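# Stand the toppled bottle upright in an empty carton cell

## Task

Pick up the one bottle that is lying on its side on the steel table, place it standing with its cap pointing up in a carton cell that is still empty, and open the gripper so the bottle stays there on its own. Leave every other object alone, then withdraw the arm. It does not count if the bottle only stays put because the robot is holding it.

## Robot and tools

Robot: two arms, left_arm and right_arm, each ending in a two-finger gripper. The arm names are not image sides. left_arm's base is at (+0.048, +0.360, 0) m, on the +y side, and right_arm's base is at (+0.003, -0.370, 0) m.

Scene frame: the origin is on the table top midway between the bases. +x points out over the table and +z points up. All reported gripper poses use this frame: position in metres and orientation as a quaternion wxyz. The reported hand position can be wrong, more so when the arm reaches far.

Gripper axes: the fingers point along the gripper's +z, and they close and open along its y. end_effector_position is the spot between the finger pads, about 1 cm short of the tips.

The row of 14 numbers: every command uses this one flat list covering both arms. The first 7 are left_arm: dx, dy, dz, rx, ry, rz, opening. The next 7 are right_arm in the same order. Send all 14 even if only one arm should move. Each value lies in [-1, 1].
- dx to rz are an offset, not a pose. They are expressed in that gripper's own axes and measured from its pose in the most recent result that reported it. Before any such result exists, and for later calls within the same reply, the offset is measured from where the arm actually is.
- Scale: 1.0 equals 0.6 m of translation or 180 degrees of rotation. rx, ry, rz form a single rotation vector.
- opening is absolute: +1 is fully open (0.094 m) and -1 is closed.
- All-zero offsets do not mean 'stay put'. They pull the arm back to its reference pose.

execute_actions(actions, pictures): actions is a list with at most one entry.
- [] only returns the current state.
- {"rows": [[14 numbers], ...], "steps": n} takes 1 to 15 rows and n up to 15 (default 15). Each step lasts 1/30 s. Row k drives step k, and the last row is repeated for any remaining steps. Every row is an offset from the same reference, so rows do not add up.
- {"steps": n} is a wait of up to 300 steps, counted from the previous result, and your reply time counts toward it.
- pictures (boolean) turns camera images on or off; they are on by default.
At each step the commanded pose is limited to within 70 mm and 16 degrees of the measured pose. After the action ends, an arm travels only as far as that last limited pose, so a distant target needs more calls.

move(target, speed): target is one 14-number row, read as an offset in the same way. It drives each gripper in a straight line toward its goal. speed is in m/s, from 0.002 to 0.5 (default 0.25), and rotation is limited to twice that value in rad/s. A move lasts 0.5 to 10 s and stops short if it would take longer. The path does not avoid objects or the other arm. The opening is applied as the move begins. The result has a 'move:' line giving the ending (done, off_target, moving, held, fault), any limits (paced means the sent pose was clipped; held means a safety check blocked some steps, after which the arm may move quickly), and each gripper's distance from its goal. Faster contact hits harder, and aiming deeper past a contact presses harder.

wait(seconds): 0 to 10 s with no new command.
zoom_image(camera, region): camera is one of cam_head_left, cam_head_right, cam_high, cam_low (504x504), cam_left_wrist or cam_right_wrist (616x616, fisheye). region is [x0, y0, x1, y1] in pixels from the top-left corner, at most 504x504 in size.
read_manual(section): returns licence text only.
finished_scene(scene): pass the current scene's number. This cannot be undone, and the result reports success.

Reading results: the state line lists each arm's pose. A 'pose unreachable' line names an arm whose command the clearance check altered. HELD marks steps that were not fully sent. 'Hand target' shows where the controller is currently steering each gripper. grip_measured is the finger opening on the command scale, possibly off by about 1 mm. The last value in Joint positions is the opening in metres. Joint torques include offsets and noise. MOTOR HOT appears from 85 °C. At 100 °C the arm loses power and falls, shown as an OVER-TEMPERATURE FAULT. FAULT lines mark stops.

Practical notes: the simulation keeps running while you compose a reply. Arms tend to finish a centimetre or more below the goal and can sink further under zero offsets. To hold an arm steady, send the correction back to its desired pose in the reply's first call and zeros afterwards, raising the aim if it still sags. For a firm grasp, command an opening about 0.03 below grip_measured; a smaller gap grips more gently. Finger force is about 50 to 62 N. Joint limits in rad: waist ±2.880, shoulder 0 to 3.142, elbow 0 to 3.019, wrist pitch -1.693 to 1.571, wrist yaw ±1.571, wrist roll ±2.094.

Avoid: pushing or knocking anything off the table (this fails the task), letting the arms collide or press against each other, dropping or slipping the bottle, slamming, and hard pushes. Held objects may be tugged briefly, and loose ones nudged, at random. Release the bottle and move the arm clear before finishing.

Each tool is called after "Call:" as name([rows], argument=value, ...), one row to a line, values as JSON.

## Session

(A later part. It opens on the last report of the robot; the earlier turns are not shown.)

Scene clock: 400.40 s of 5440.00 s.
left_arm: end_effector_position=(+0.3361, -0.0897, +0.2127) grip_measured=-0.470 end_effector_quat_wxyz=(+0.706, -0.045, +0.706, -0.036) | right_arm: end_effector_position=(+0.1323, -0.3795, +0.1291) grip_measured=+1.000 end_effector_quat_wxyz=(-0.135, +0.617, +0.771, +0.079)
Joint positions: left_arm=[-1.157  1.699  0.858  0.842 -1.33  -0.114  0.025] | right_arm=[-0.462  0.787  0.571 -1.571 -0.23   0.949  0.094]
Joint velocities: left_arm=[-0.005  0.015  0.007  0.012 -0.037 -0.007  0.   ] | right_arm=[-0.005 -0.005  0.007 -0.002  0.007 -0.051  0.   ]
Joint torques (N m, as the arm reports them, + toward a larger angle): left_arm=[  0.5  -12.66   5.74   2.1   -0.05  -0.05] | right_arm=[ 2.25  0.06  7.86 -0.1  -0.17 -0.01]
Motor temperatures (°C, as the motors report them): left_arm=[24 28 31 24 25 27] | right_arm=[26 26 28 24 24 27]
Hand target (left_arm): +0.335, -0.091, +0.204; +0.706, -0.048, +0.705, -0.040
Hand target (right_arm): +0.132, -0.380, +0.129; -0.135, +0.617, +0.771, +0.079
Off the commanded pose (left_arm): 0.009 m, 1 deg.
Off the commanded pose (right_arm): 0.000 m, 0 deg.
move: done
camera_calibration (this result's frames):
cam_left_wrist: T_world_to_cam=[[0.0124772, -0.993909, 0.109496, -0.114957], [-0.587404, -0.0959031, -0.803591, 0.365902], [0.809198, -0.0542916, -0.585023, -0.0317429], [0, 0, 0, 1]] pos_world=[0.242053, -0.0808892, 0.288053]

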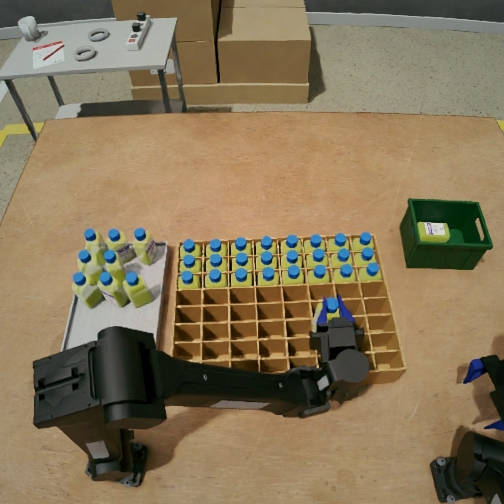

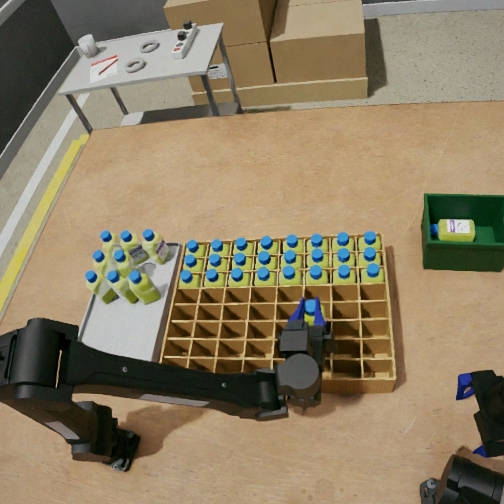

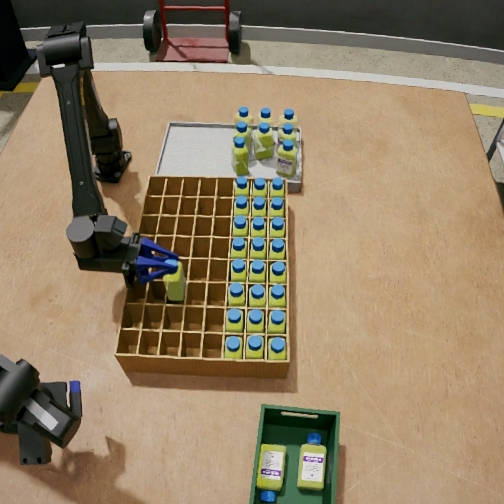

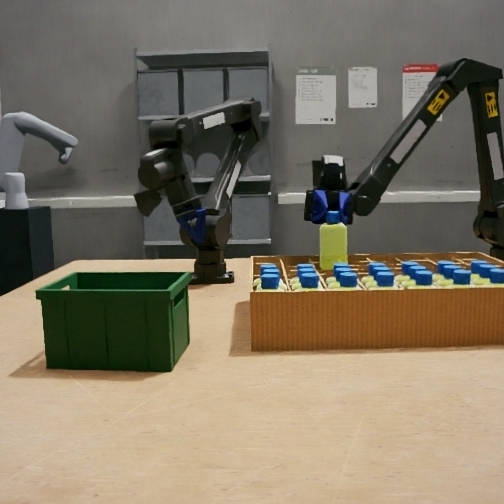

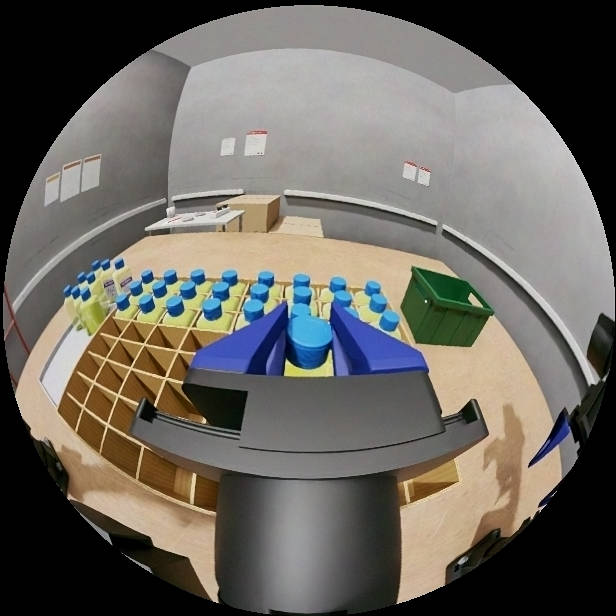

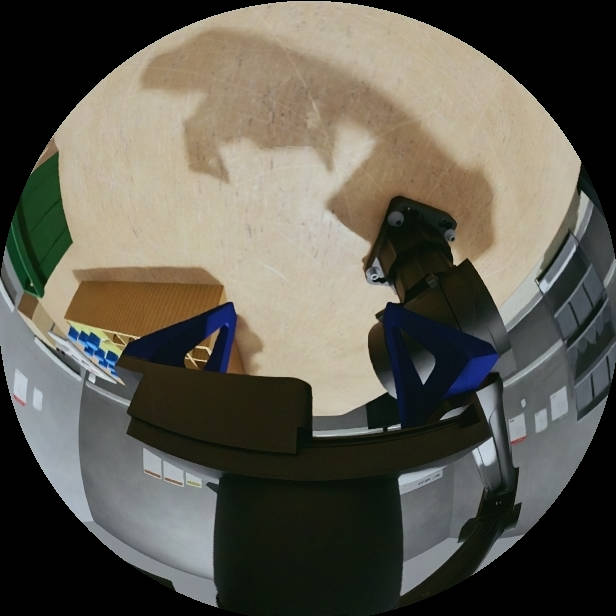

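Reached .2127, possibly slightly in. Continue down.

Call:
move(target=[0.05,0,0,0,0,0,-0.54,0,0,0,0,0,0,1], speed=0.02)

Call:
zoom_image(camera="cam_high", region=[140,220,230,310])

Scene clock: 403.60 s of 5440.00 s.
left_arm: end_effector_position=(+0.3365, -0.0899, +0.2110) grip_measured=-0.470 end_effector_quat_wxyz=(+0.710, -0.054, +0.701, -0.041) | right_arm: end_effector_position=(+0.1323, -0.3795, +0.1291) grip_measured=+1.000 end_effector_quat_wxyz=(-0.135, +0.617, +0.771, +0.079)
Joint positions: left_arm=[-1.157  1.716  0.858  0.903 -1.337 -0.091  0.025] | right_arm=[-0.462  0.787  0.571 -1.571 -0.23   0.949  0.094]
Joint velocities: left_arm=[-0.015  0.015 -0.022  0.027 -0.037  0.037  0.001] | right_arm=[-0.005 -0.005  0.007  0.002  0.022 -0.095  0.   ]
Joint torques (N m, as the arm reports them, + toward a larger angle): left_arm=[  0.29 -10.25   5.23   1.57   0.28  -0.21] | right_arm=[ 2.59  0.21  7.86 -0.19 -0.16 -0.01]
Motor temperatures (°C, as the motors report them): left_arm=[24 28 31 24 25 27] | right_arm=[26 26 28 24 24 27]
Hand target (left_arm): +0.336, -0.093, +0.183; +0.706, -0.045, +0.706, -0.036
Hand target (right_arm): +0.132, -0.380, +0.129; -0.135, +0.617, +0.771, +0.079
Off the commanded pose (left_arm): 0.028 m, 1 deg.
Off the commanded pose (right_arm): 0.000 m, 0 deg.
move: off_target (left_arm)
camera_calibration (this result's frames):
cam_left_wrist: T_world_to_cam=[[0.0178096, -0.991562, 0.128404, -0.120499], [-0.578423, -0.11497, -0.807594, 0.360775], [0.815543, -0.0598887, -0.57559, -0.0376538], [0, 0, 0, 1]] pos_world=[0.241535, -0.0802595, 0.285159]

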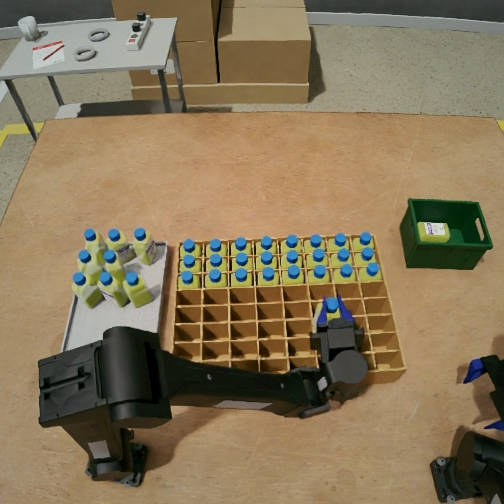

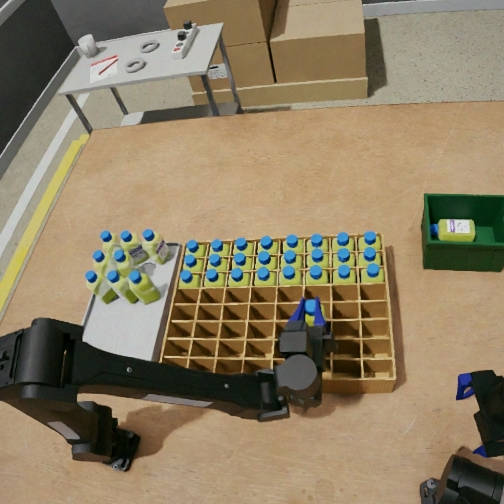

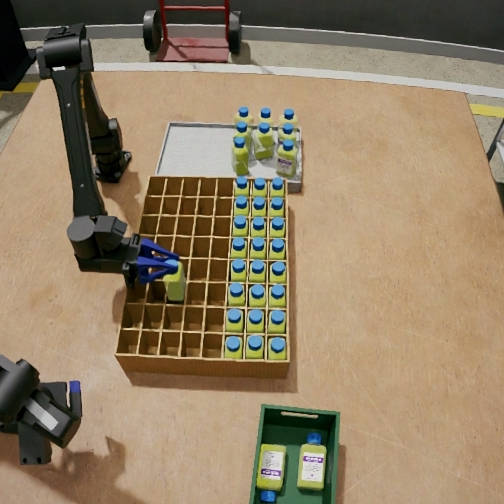

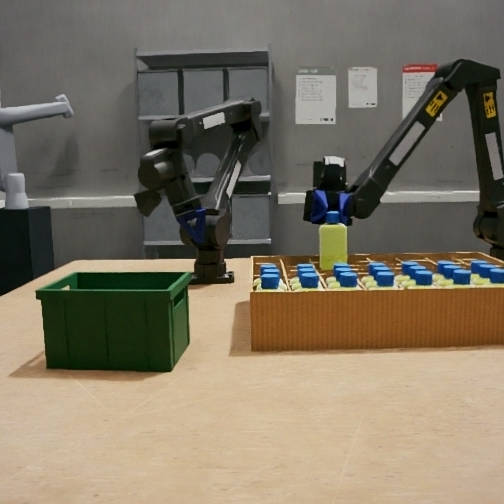

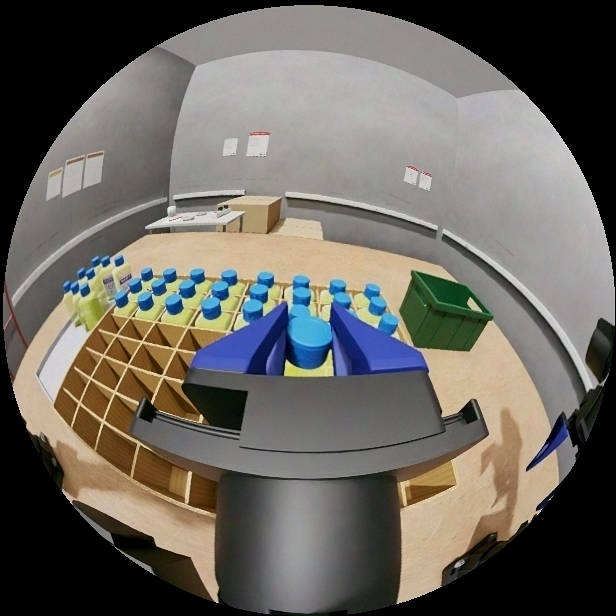

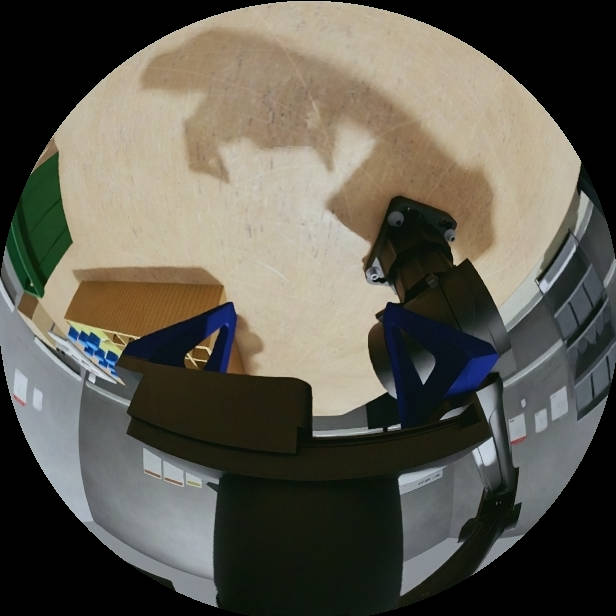

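Region (140, 220, 230, 310) of cam_high's 504x504 image, scaled by 5.600, with more detail than that image has.

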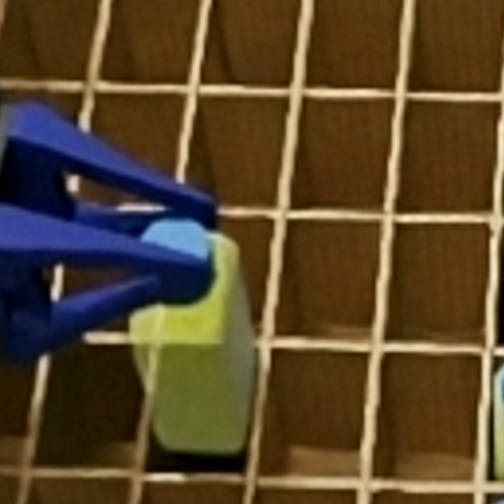

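Call:
move(target=[-0.08,-0.03,-0.005,0,0,-0.01,-0.54,0,0,0,0,0,0,1], speed=0.08)

Scene clock: 408.00 s of 5440.00 s.
left_arm: end_effector_position=(+0.3361, -0.0870, +0.2329) grip_measured=-0.470 end_effector_quat_wxyz=(+0.706, -0.043, +0.707, -0.024) | right_arm: end_effector_position=(+0.1323, -0.3795, +0.1291) grip_measured=+1.000 end_effector_quat_wxyz=(-0.135, +0.617, +0.771, +0.079)
Joint positions: left_arm=[-1.157  1.652  0.873  0.769 -1.346 -0.104  0.025] | right_arm=[-0.462  0.787  0.571 -1.571 -0.23   0.949  0.094]
Joint velocities: left_arm=[-0.015  0.005  0.002 -0.022 -0.051 -0.022 -0.   ] | right_arm=[-0.005 -0.005  0.007 -0.017 -0.022  0.007  0.   ]
Joint torques (N m, as the arm reports them, + toward a larger angle): left_arm=[  0.5  -18.03   9.56   0.54  -0.13  -0.09] | right_arm=[ 2.49 -0.12  7.96 -0.16 -0.14 -0.02]
Motor temperatures (°C, as the motors report them): left_arm=[24 28 31 24 25 27] | right_arm=[26 26 28 24 24 27]
Hand target (left_arm): +0.333, -0.099, +0.261; +0.709, -0.065, +0.700, -0.052
Hand target (right_arm): +0.132, -0.380, +0.129; -0.135, +0.617, +0.771, +0.079
Off the commanded pose (left_arm): 0.032 m, 4 deg.
Off the commanded pose (right_arm): 0.000 m, 0 deg.
After step 90, 0.37 s passed at rest.
move: off_target (left_arm)
camera_calibration (this result's frames):
cam_left_wrist: T_world_to_cam=[[0.0282959, -0.995641, 0.088878, -0.115155], [-0.58815, -0.0884768, -0.803898, 0.383332], [0.808257, -0.0295266, -0.588089, -0.0165468], [0, 0, 0, 1]] pos_world=[0.242089, -0.0812258, 0.308663]

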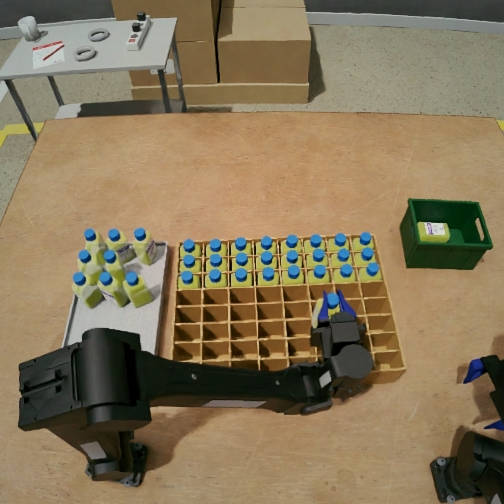

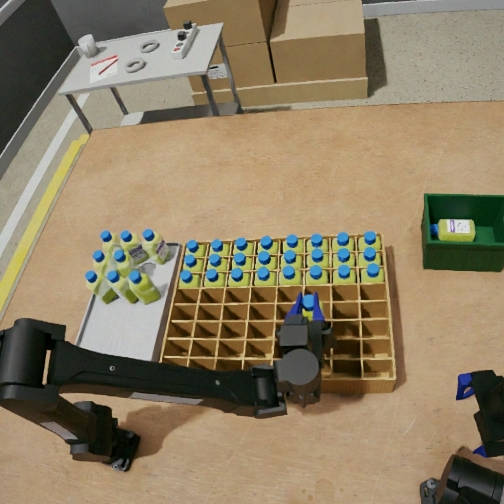

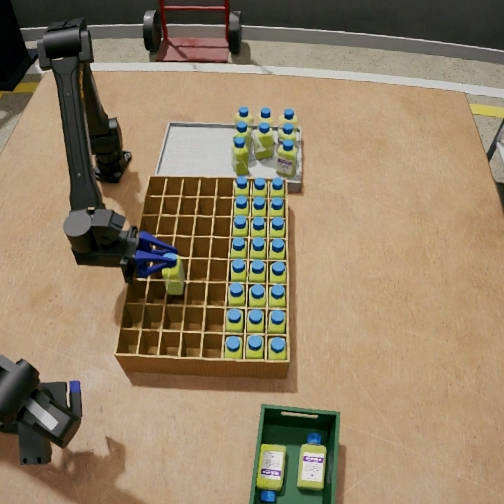

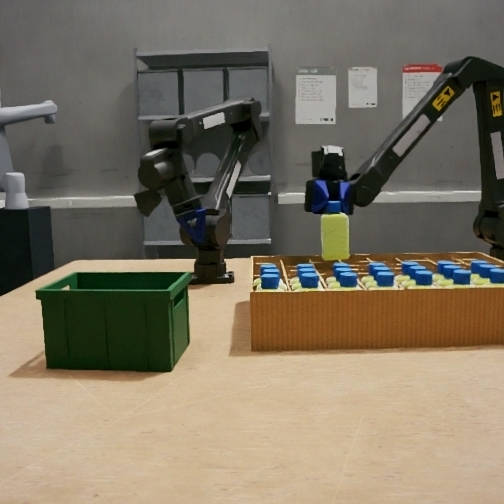

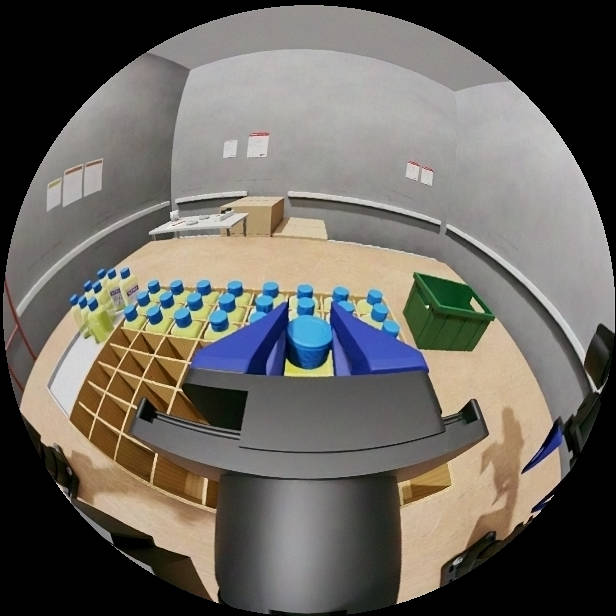

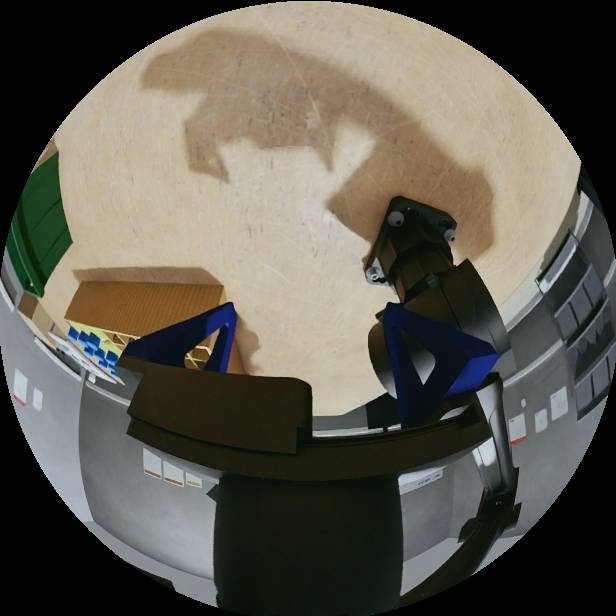

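Call:
move(target=[0.012,-0.018,-0.004,0.009,0,-0.012,-0.54,0,0,0,0,0,0,1], speed=0.03)

Call:
zoom_image(camera="cam_low", region=[290,190,390,310])

Call:
zoom_image(camera="cam_high", region=[140,220,230,310])

Scene clock: 411.67 s of 5440.00 s.
left_arm: end_effector_position=(+0.3366, -0.0915, +0.2244) grip_measured=-0.470 end_effector_quat_wxyz=(+0.704, -0.036, +0.709, -0.028) | right_arm: end_effector_position=(+0.1323, -0.3795, +0.1291) grip_measured=+1.000 end_effector_quat_wxyz=(-0.135, +0.617, +0.771, +0.079)
Joint positions: left_arm=[-1.157  1.669  0.873  0.768 -1.329 -0.118  0.025] | right_arm=[-0.462  0.787  0.571 -1.571 -0.23   0.949  0.094]
Joint velocities: left_arm=[-0.005 -0.015 -0.002  0.012  0.037 -0.022 -0.001] | right_arm=[-0.015 -0.015 -0.012 -0.002  0.066 -0.037  0.   ]
Joint torques (N m, as the arm reports them, + toward a larger angle): left_arm=[  0.06 -13.91   7.01   2.04   0.22  -0.07] | right_arm=[ 2.11  0.12  8.   -0.07 -0.16  0.01]
Motor temperatures (°C, as the motors report them): left_arm=[24 28 31 24 25 27] | right_arm=[26 26 28 24 24 27]
Hand target (left_arm): +0.334, -0.099, +0.227; +0.705, -0.046, +0.706, -0.047
Hand target (right_arm): +0.132, -0.380, +0.129; -0.135, +0.617, +0.771, +0.079
Off the commanded pose (left_arm): 0.008 m, 2 deg.
Off the commanded pose (right_arm): 0.000 m, 0 deg.
move: done
camera_calibration (this result's frames):
cam_left_wrist: T_world_to_cam=[[0.0120435, -0.996286, 0.0852606, -0.112683], [-0.593221, -0.0757594, -0.801467, 0.378698], [0.804949, -0.0409259, -0.591931, -0.0211364], [0, 0, 0, 1]] pos_world=[0.243023, -0.0844393, 0.30061]

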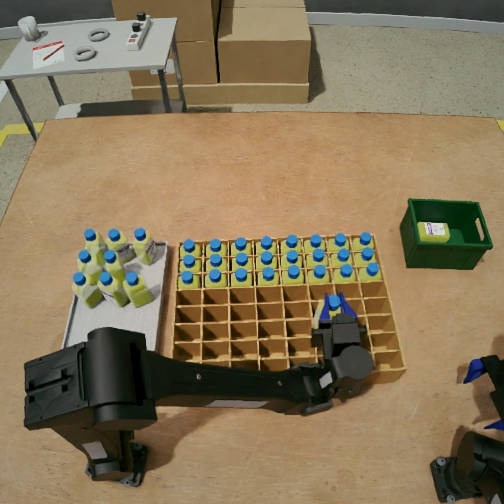

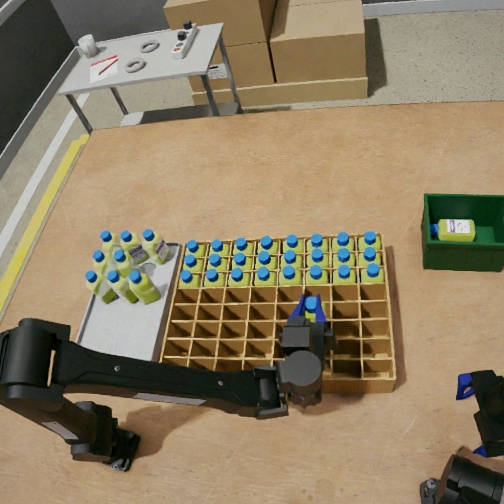

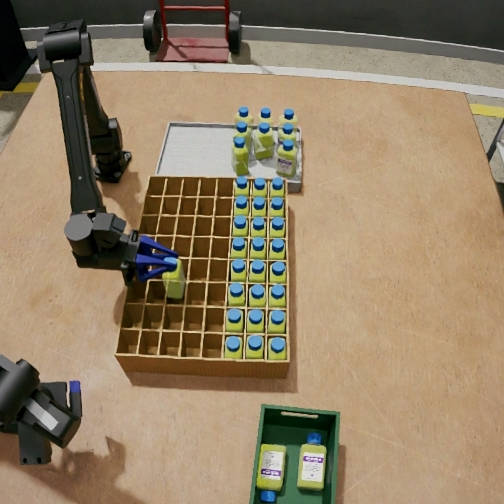

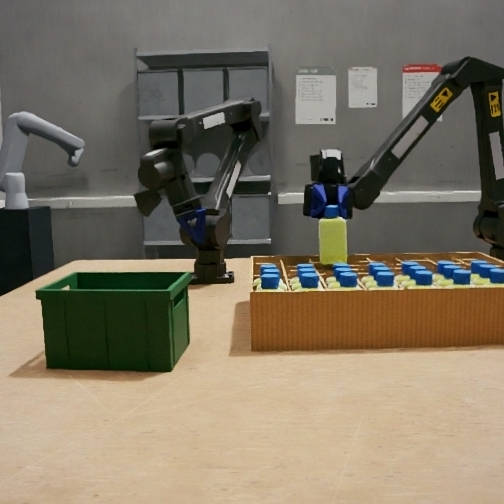

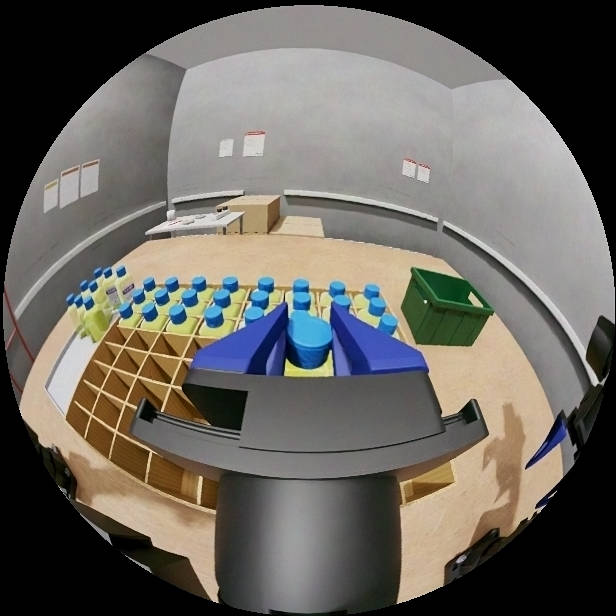

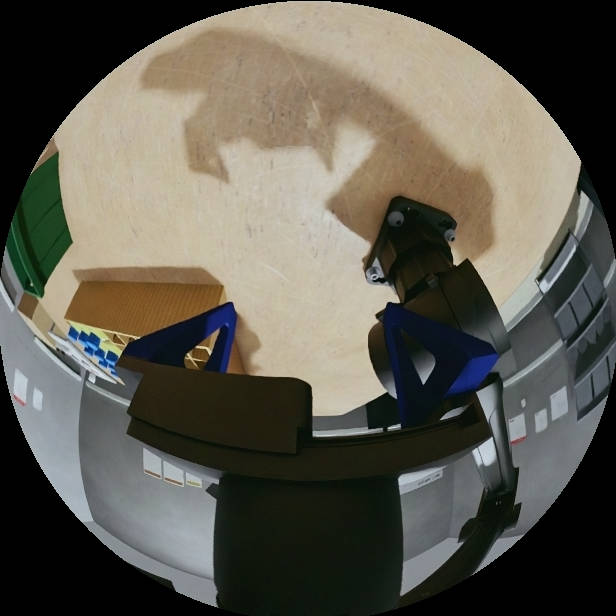

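Region (290, 190, 390, 310) of cam_low's 504x504 image, scaled by 4.200, with more detail than that image has.

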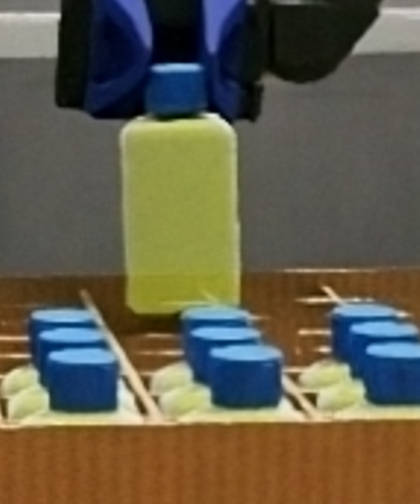

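Region (140, 220, 230, 310) of cam_high's 504x504 image, scaled by 5.600, with more detail than that image has.

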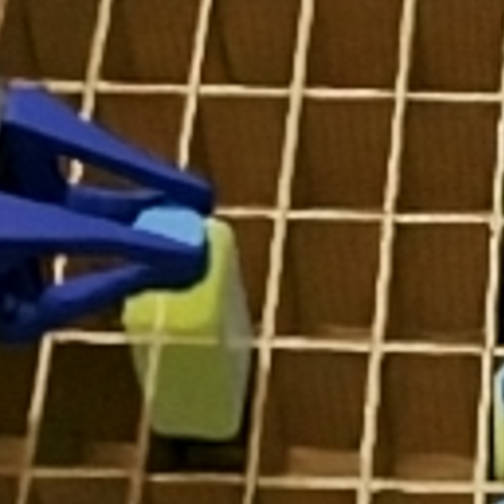

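Call:
move(target=[0.03,-0.008,-0.003,0,0,-0.015,-0.54,0,0,0,0,0,0,1], speed=0.02)

Scene clock: 418.93 s of 5440.00 s.
left_arm: end_effector_position=(+0.3374, -0.0942, +0.2068) grip_measured=-0.470 end_effector_quat_wxyz=(+0.702, -0.041, +0.711, -0.031) | right_arm: end_effector_position=(+0.1323, -0.3795, +0.1291) grip_measured=+1.000 end_effector_quat_wxyz=(-0.135, +0.617, +0.771, +0.079)
Joint positions: left_arm=[-1.157  1.707  0.873  0.776 -1.332 -0.158  0.025] | right_arm=[-0.462  0.787  0.571 -1.571 -0.23   0.949  0.094]
Joint velocities: left_arm=[-0.015  0.005 -0.002  0.002 -0.007 -0.007 -0.001] | right_arm=[ 0.005 -0.005 -0.002 -0.012 -0.037 -0.022  0.   ]
Joint torques (N m, as the arm reports them, + toward a larger angle): left_arm=[  0.27 -14.13   6.53   2.14  -0.16  -0.01] | right_arm=[ 2.37  0.07  7.85 -0.21 -0.14  0.  ]
Motor temperatures (°C, as the motors report them): left_arm=[24 28 31 24 25 27] | right_arm=[26 26 28 24 24 27]
Hand target (left_arm): +0.335, -0.098, +0.207; +0.703, -0.053, +0.708, -0.045
Hand target (right_arm): +0.132, -0.380, +0.129; -0.135, +0.617, +0.771, +0.079
Off the commanded pose (left_arm): 0.005 m, 2 deg.
Off the commanded pose (right_arm): 0.000 m, 0 deg.
After step 90, 2.87 s passed at rest.
move: done
camera_calibration (this result's frames):
cam_left_wrist: T_world_to_cam=[[0.016102, -0.99522, 0.0963241, -0.117392], [-0.598377, -0.0867722, -0.796502, 0.364505], [0.801053, -0.0448129, -0.596914, -0.0303739], [0, 0, 0, 1]] pos_world=[0.244333, -0.0865635, 0.283506]

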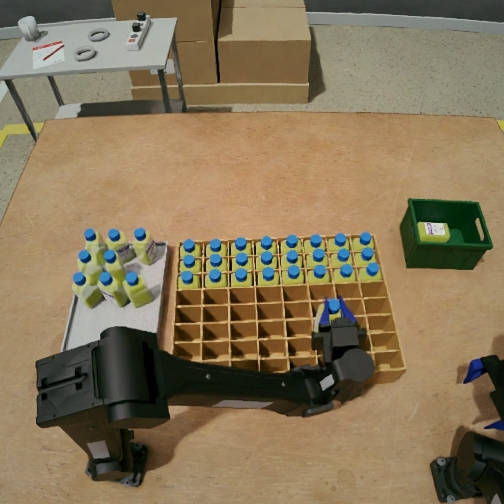

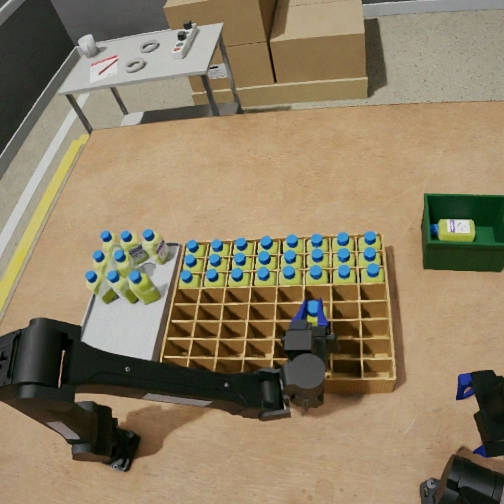

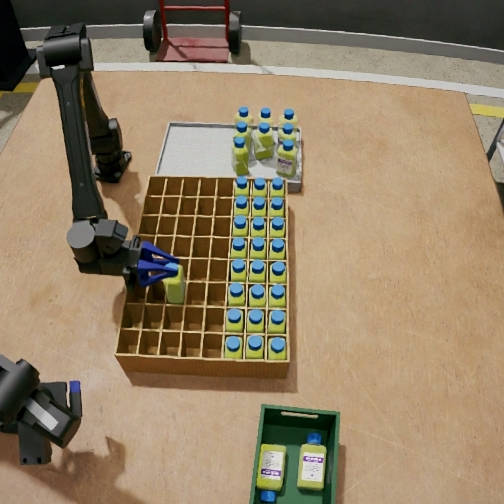

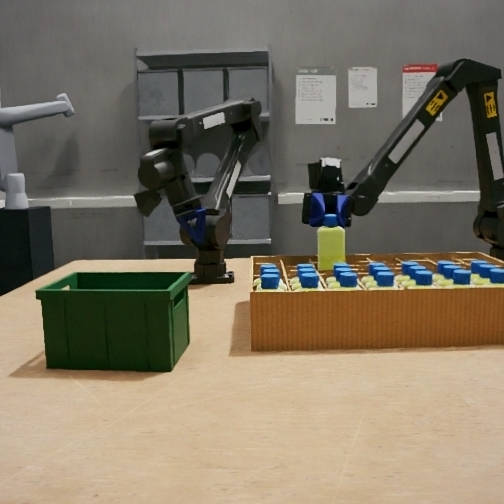

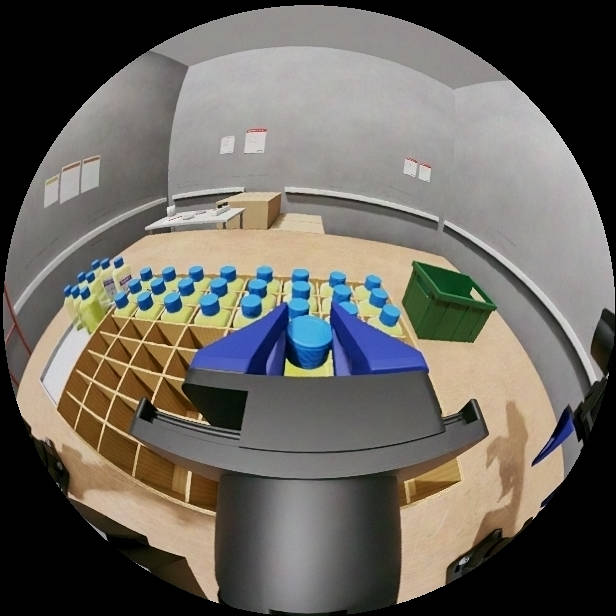

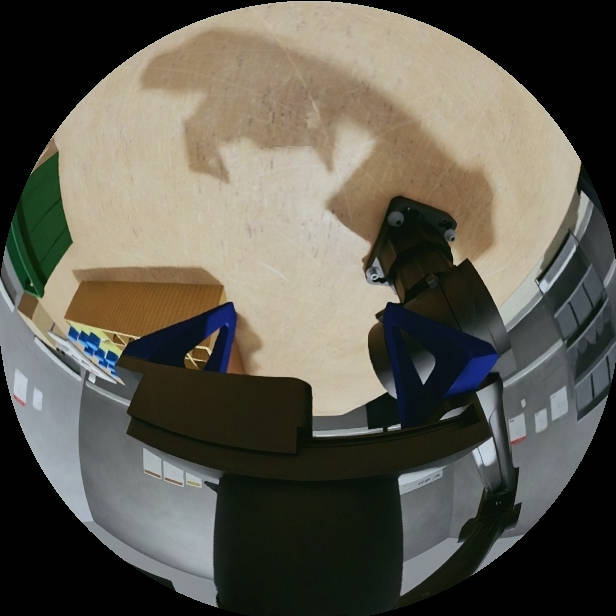

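Reached target without catching; continue down.

Call:
move(target=[0.04,-0.003,-0.003,0,0,-0.008,-0.54,0,0,0,0,0,0,1], speed=0.02)

Scene clock: 422.03 s of 5440.00 s.
left_arm: end_effector_position=(+0.3382, -0.0971, +0.1853) grip_measured=-0.470 end_effector_quat_wxyz=(+0.700, -0.041, +0.713, -0.028) | right_arm: end_effector_position=(+0.1323, -0.3795, +0.1291) grip_measured=+1.000 end_effector_quat_wxyz=(-0.135, +0.617, +0.771, +0.079)
Joint positions: left_arm=[-1.157  1.757  0.873  0.802 -1.334 -0.178  0.025] | right_arm=[-0.462  0.787  0.571 -1.571 -0.23   0.949  0.094]
Joint velocities: left_arm=[-0.015  0.005  0.002  0.022 -0.007 -0.022  0.   ] | right_arm=[-0.015 -0.005 -0.002  0.002 -0.007  0.007  0.   ]
Joint torques (N m, as the arm reports them, + toward a larger angle): left_arm=[  0.18 -14.96   5.53   2.02  -0.24  -0.06] | right_arm=[ 2.45 -0.1   7.85 -0.15 -0.15 -0.02]
Motor temperatures (°C, as the motors report them): left_arm=[24 28 31 24 25 27] | right_arm=[26 26 28 24 24 27]
Hand target (left_arm): +0.335, -0.099, +0.183; +0.701, -0.050, +0.711, -0.039
Hand target (right_arm): +0.132, -0.380, +0.129; -0.135, +0.617, +0.771, +0.079
Off the commanded pose (left_arm): 0.004 m, 2 deg.
Off the commanded pose (right_arm): 0.000 m, 0 deg.
move: done
camera_calibration (this result's frames):
cam_left_wrist: T_world_to_cam=[[0.0192218, -0.995503, 0.0927642, -0.118705], [-0.602559, -0.0855731, -0.793473, 0.348658], [0.797843, -0.0406439, -0.601494, -0.04165], [0, 0, 0, 1]] pos_world=[0.245599, -0.0900283, 0.262611]

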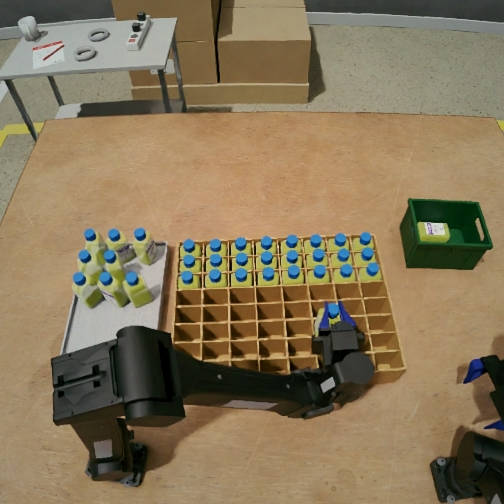

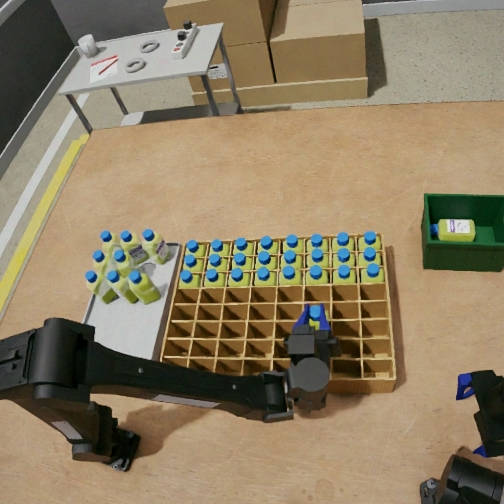

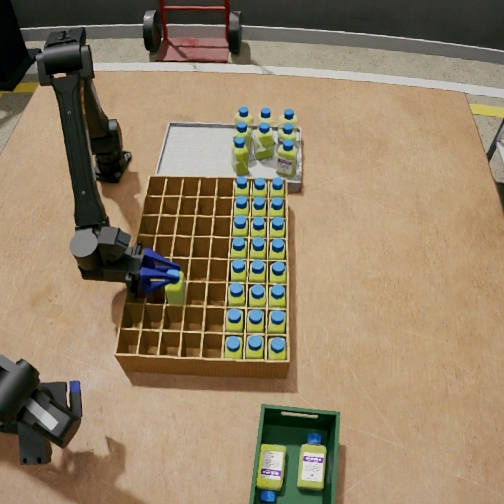

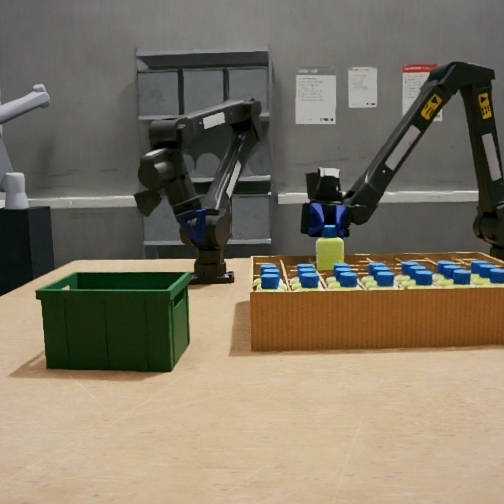

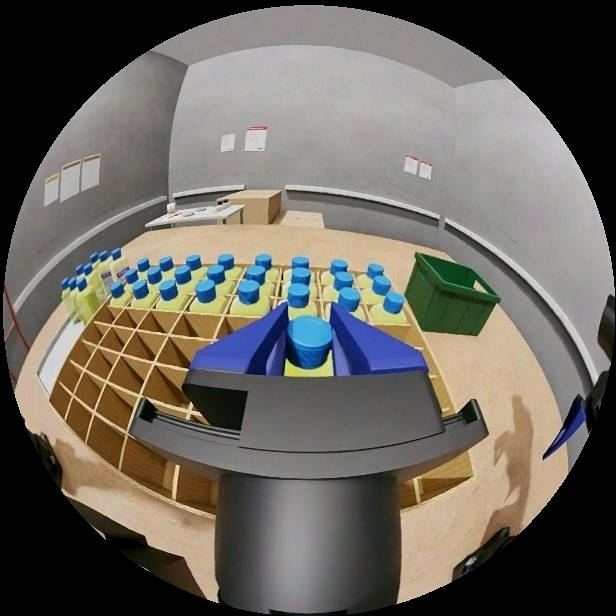

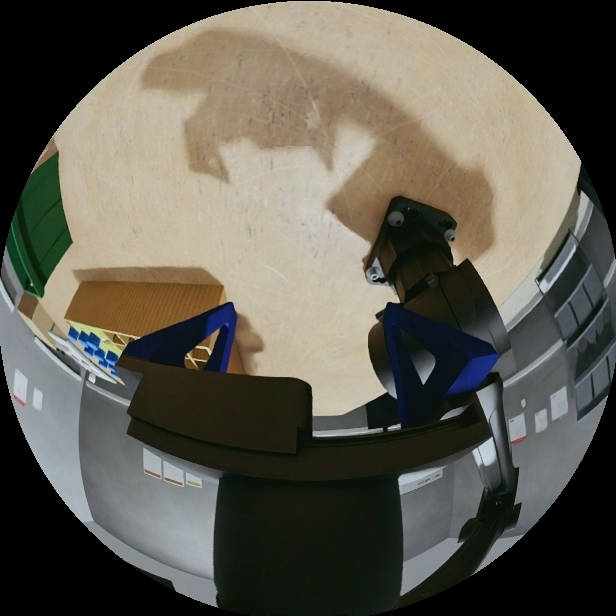

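Call:
move(target=[0.055,0,-0.004,0,0,-0.008,-0.54,0,0,0,0,0,0,1], speed=0.03)

Call:
zoom_image(camera="cam_low", region=[250,170,410,310])

Scene clock: 431.03 s of 5440.00 s.
left_arm: end_effector_position=(+0.3387, -0.0984, +0.1536) grip_measured=-0.470 end_effector_quat_wxyz=(+0.698, -0.041, +0.715, -0.025) | right_arm: end_effector_position=(+0.1323, -0.3795, +0.1291) grip_measured=+1.000 end_effector_quat_wxyz=(-0.135, +0.617, +0.771, +0.079)
Joint positions: left_arm=[-1.157  1.829  0.869  0.849 -1.338 -0.2    0.025] | right_arm=[-0.462  0.787  0.571 -1.571 -0.23   0.949  0.094]
Joint velocities: left_arm=[-0.005 -0.005 -0.007  0.007 -0.022 -0.007  0.002] | right_arm=[-0.005 -0.005 -0.007  0.002  0.022 -0.051  0.   ]
Joint torques (N m, as the arm reports them, + toward a larger angle): left_arm=[ -0.08 -15.5    5.22   2.13  -0.29  -0.06] | right_arm=[ 2.25  0.07  7.97 -0.1  -0.18 -0.01]
Motor temperatures (°C, as the motors report them): left_arm=[24 28 31 24 25 27] | right_arm=[26 26 28 24 24 27]
Hand target (left_arm): +0.335, -0.101, +0.152; +0.699, -0.050, +0.713, -0.037
Hand target (right_arm): +0.132, -0.380, +0.129; -0.135, +0.617, +0.771, +0.079
Off the commanded pose (left_arm): 0.004 m, 2 deg.
Off the commanded pose (right_arm): 0.000 m, 0 deg.
After step 90, 4.60 s passed at rest.
move: done
camera_calibration (this result's frames):
cam_left_wrist: T_world_to_cam=[[0.0237171, -0.995959, 0.0866221, -0.117626], [-0.607449, -0.0831738, -0.789992, 0.324983], [0.794004, -0.0338823, -0.606967, -0.0583702], [0, 0, 0, 1]] pos_world=[0.246547, -0.0920987, 0.231494]

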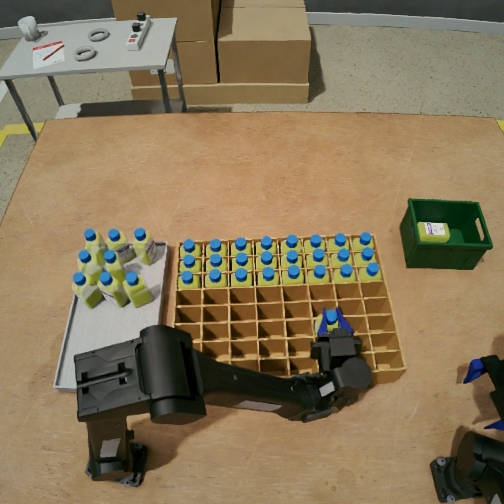

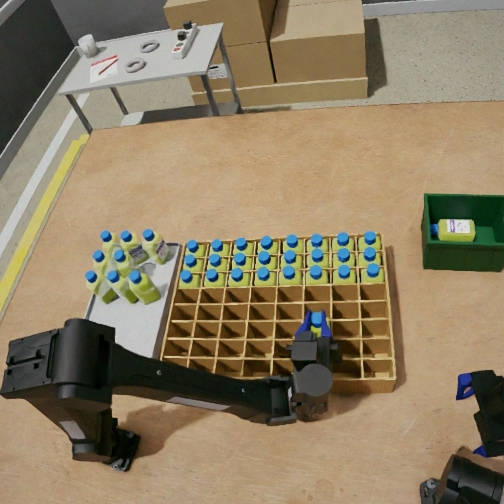

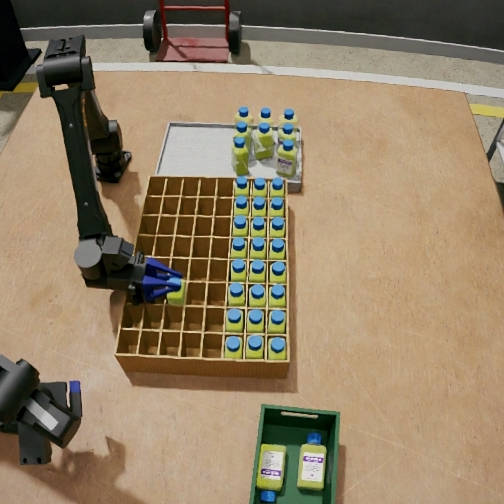

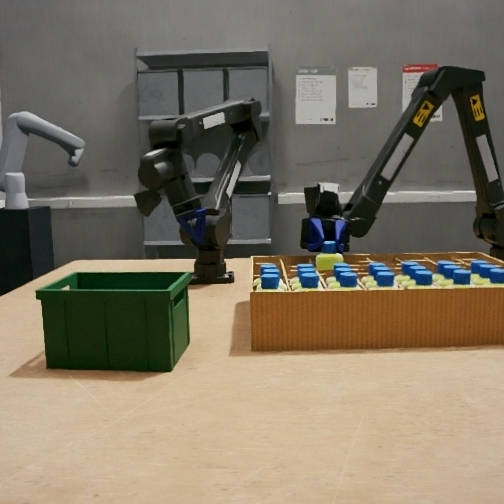

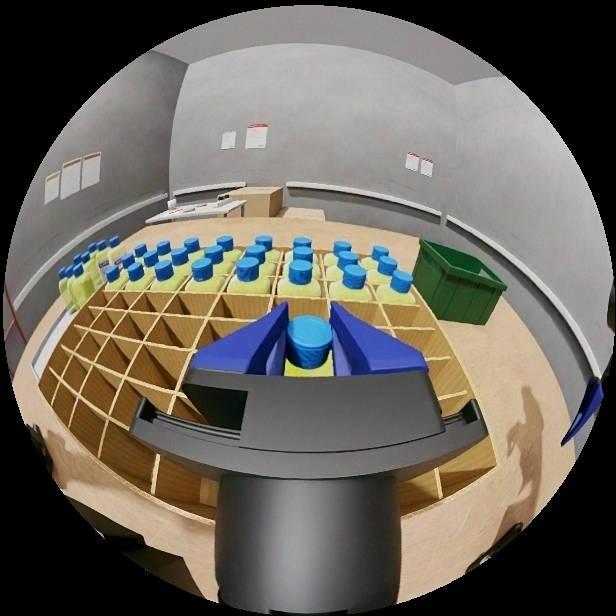

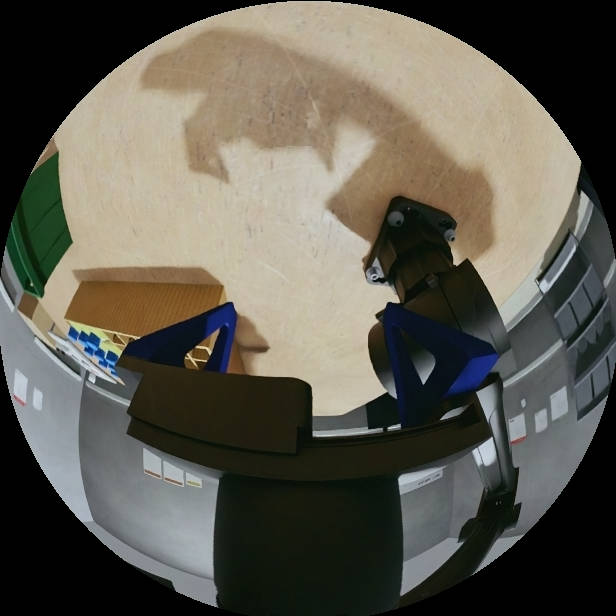

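Region (250, 170, 410, 310) of cam_low's 504x504 image, scaled by 3.150, with more detail than that image has; it fills the top 441 rows of this view, and the rest is white.

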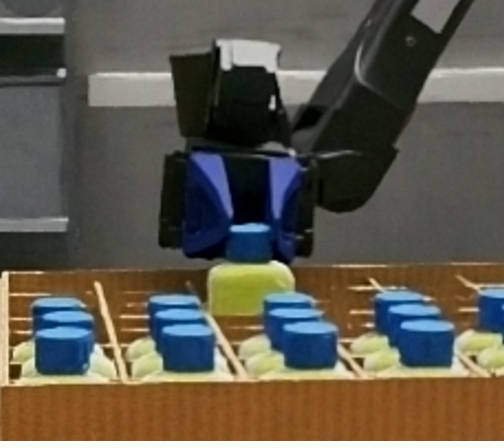

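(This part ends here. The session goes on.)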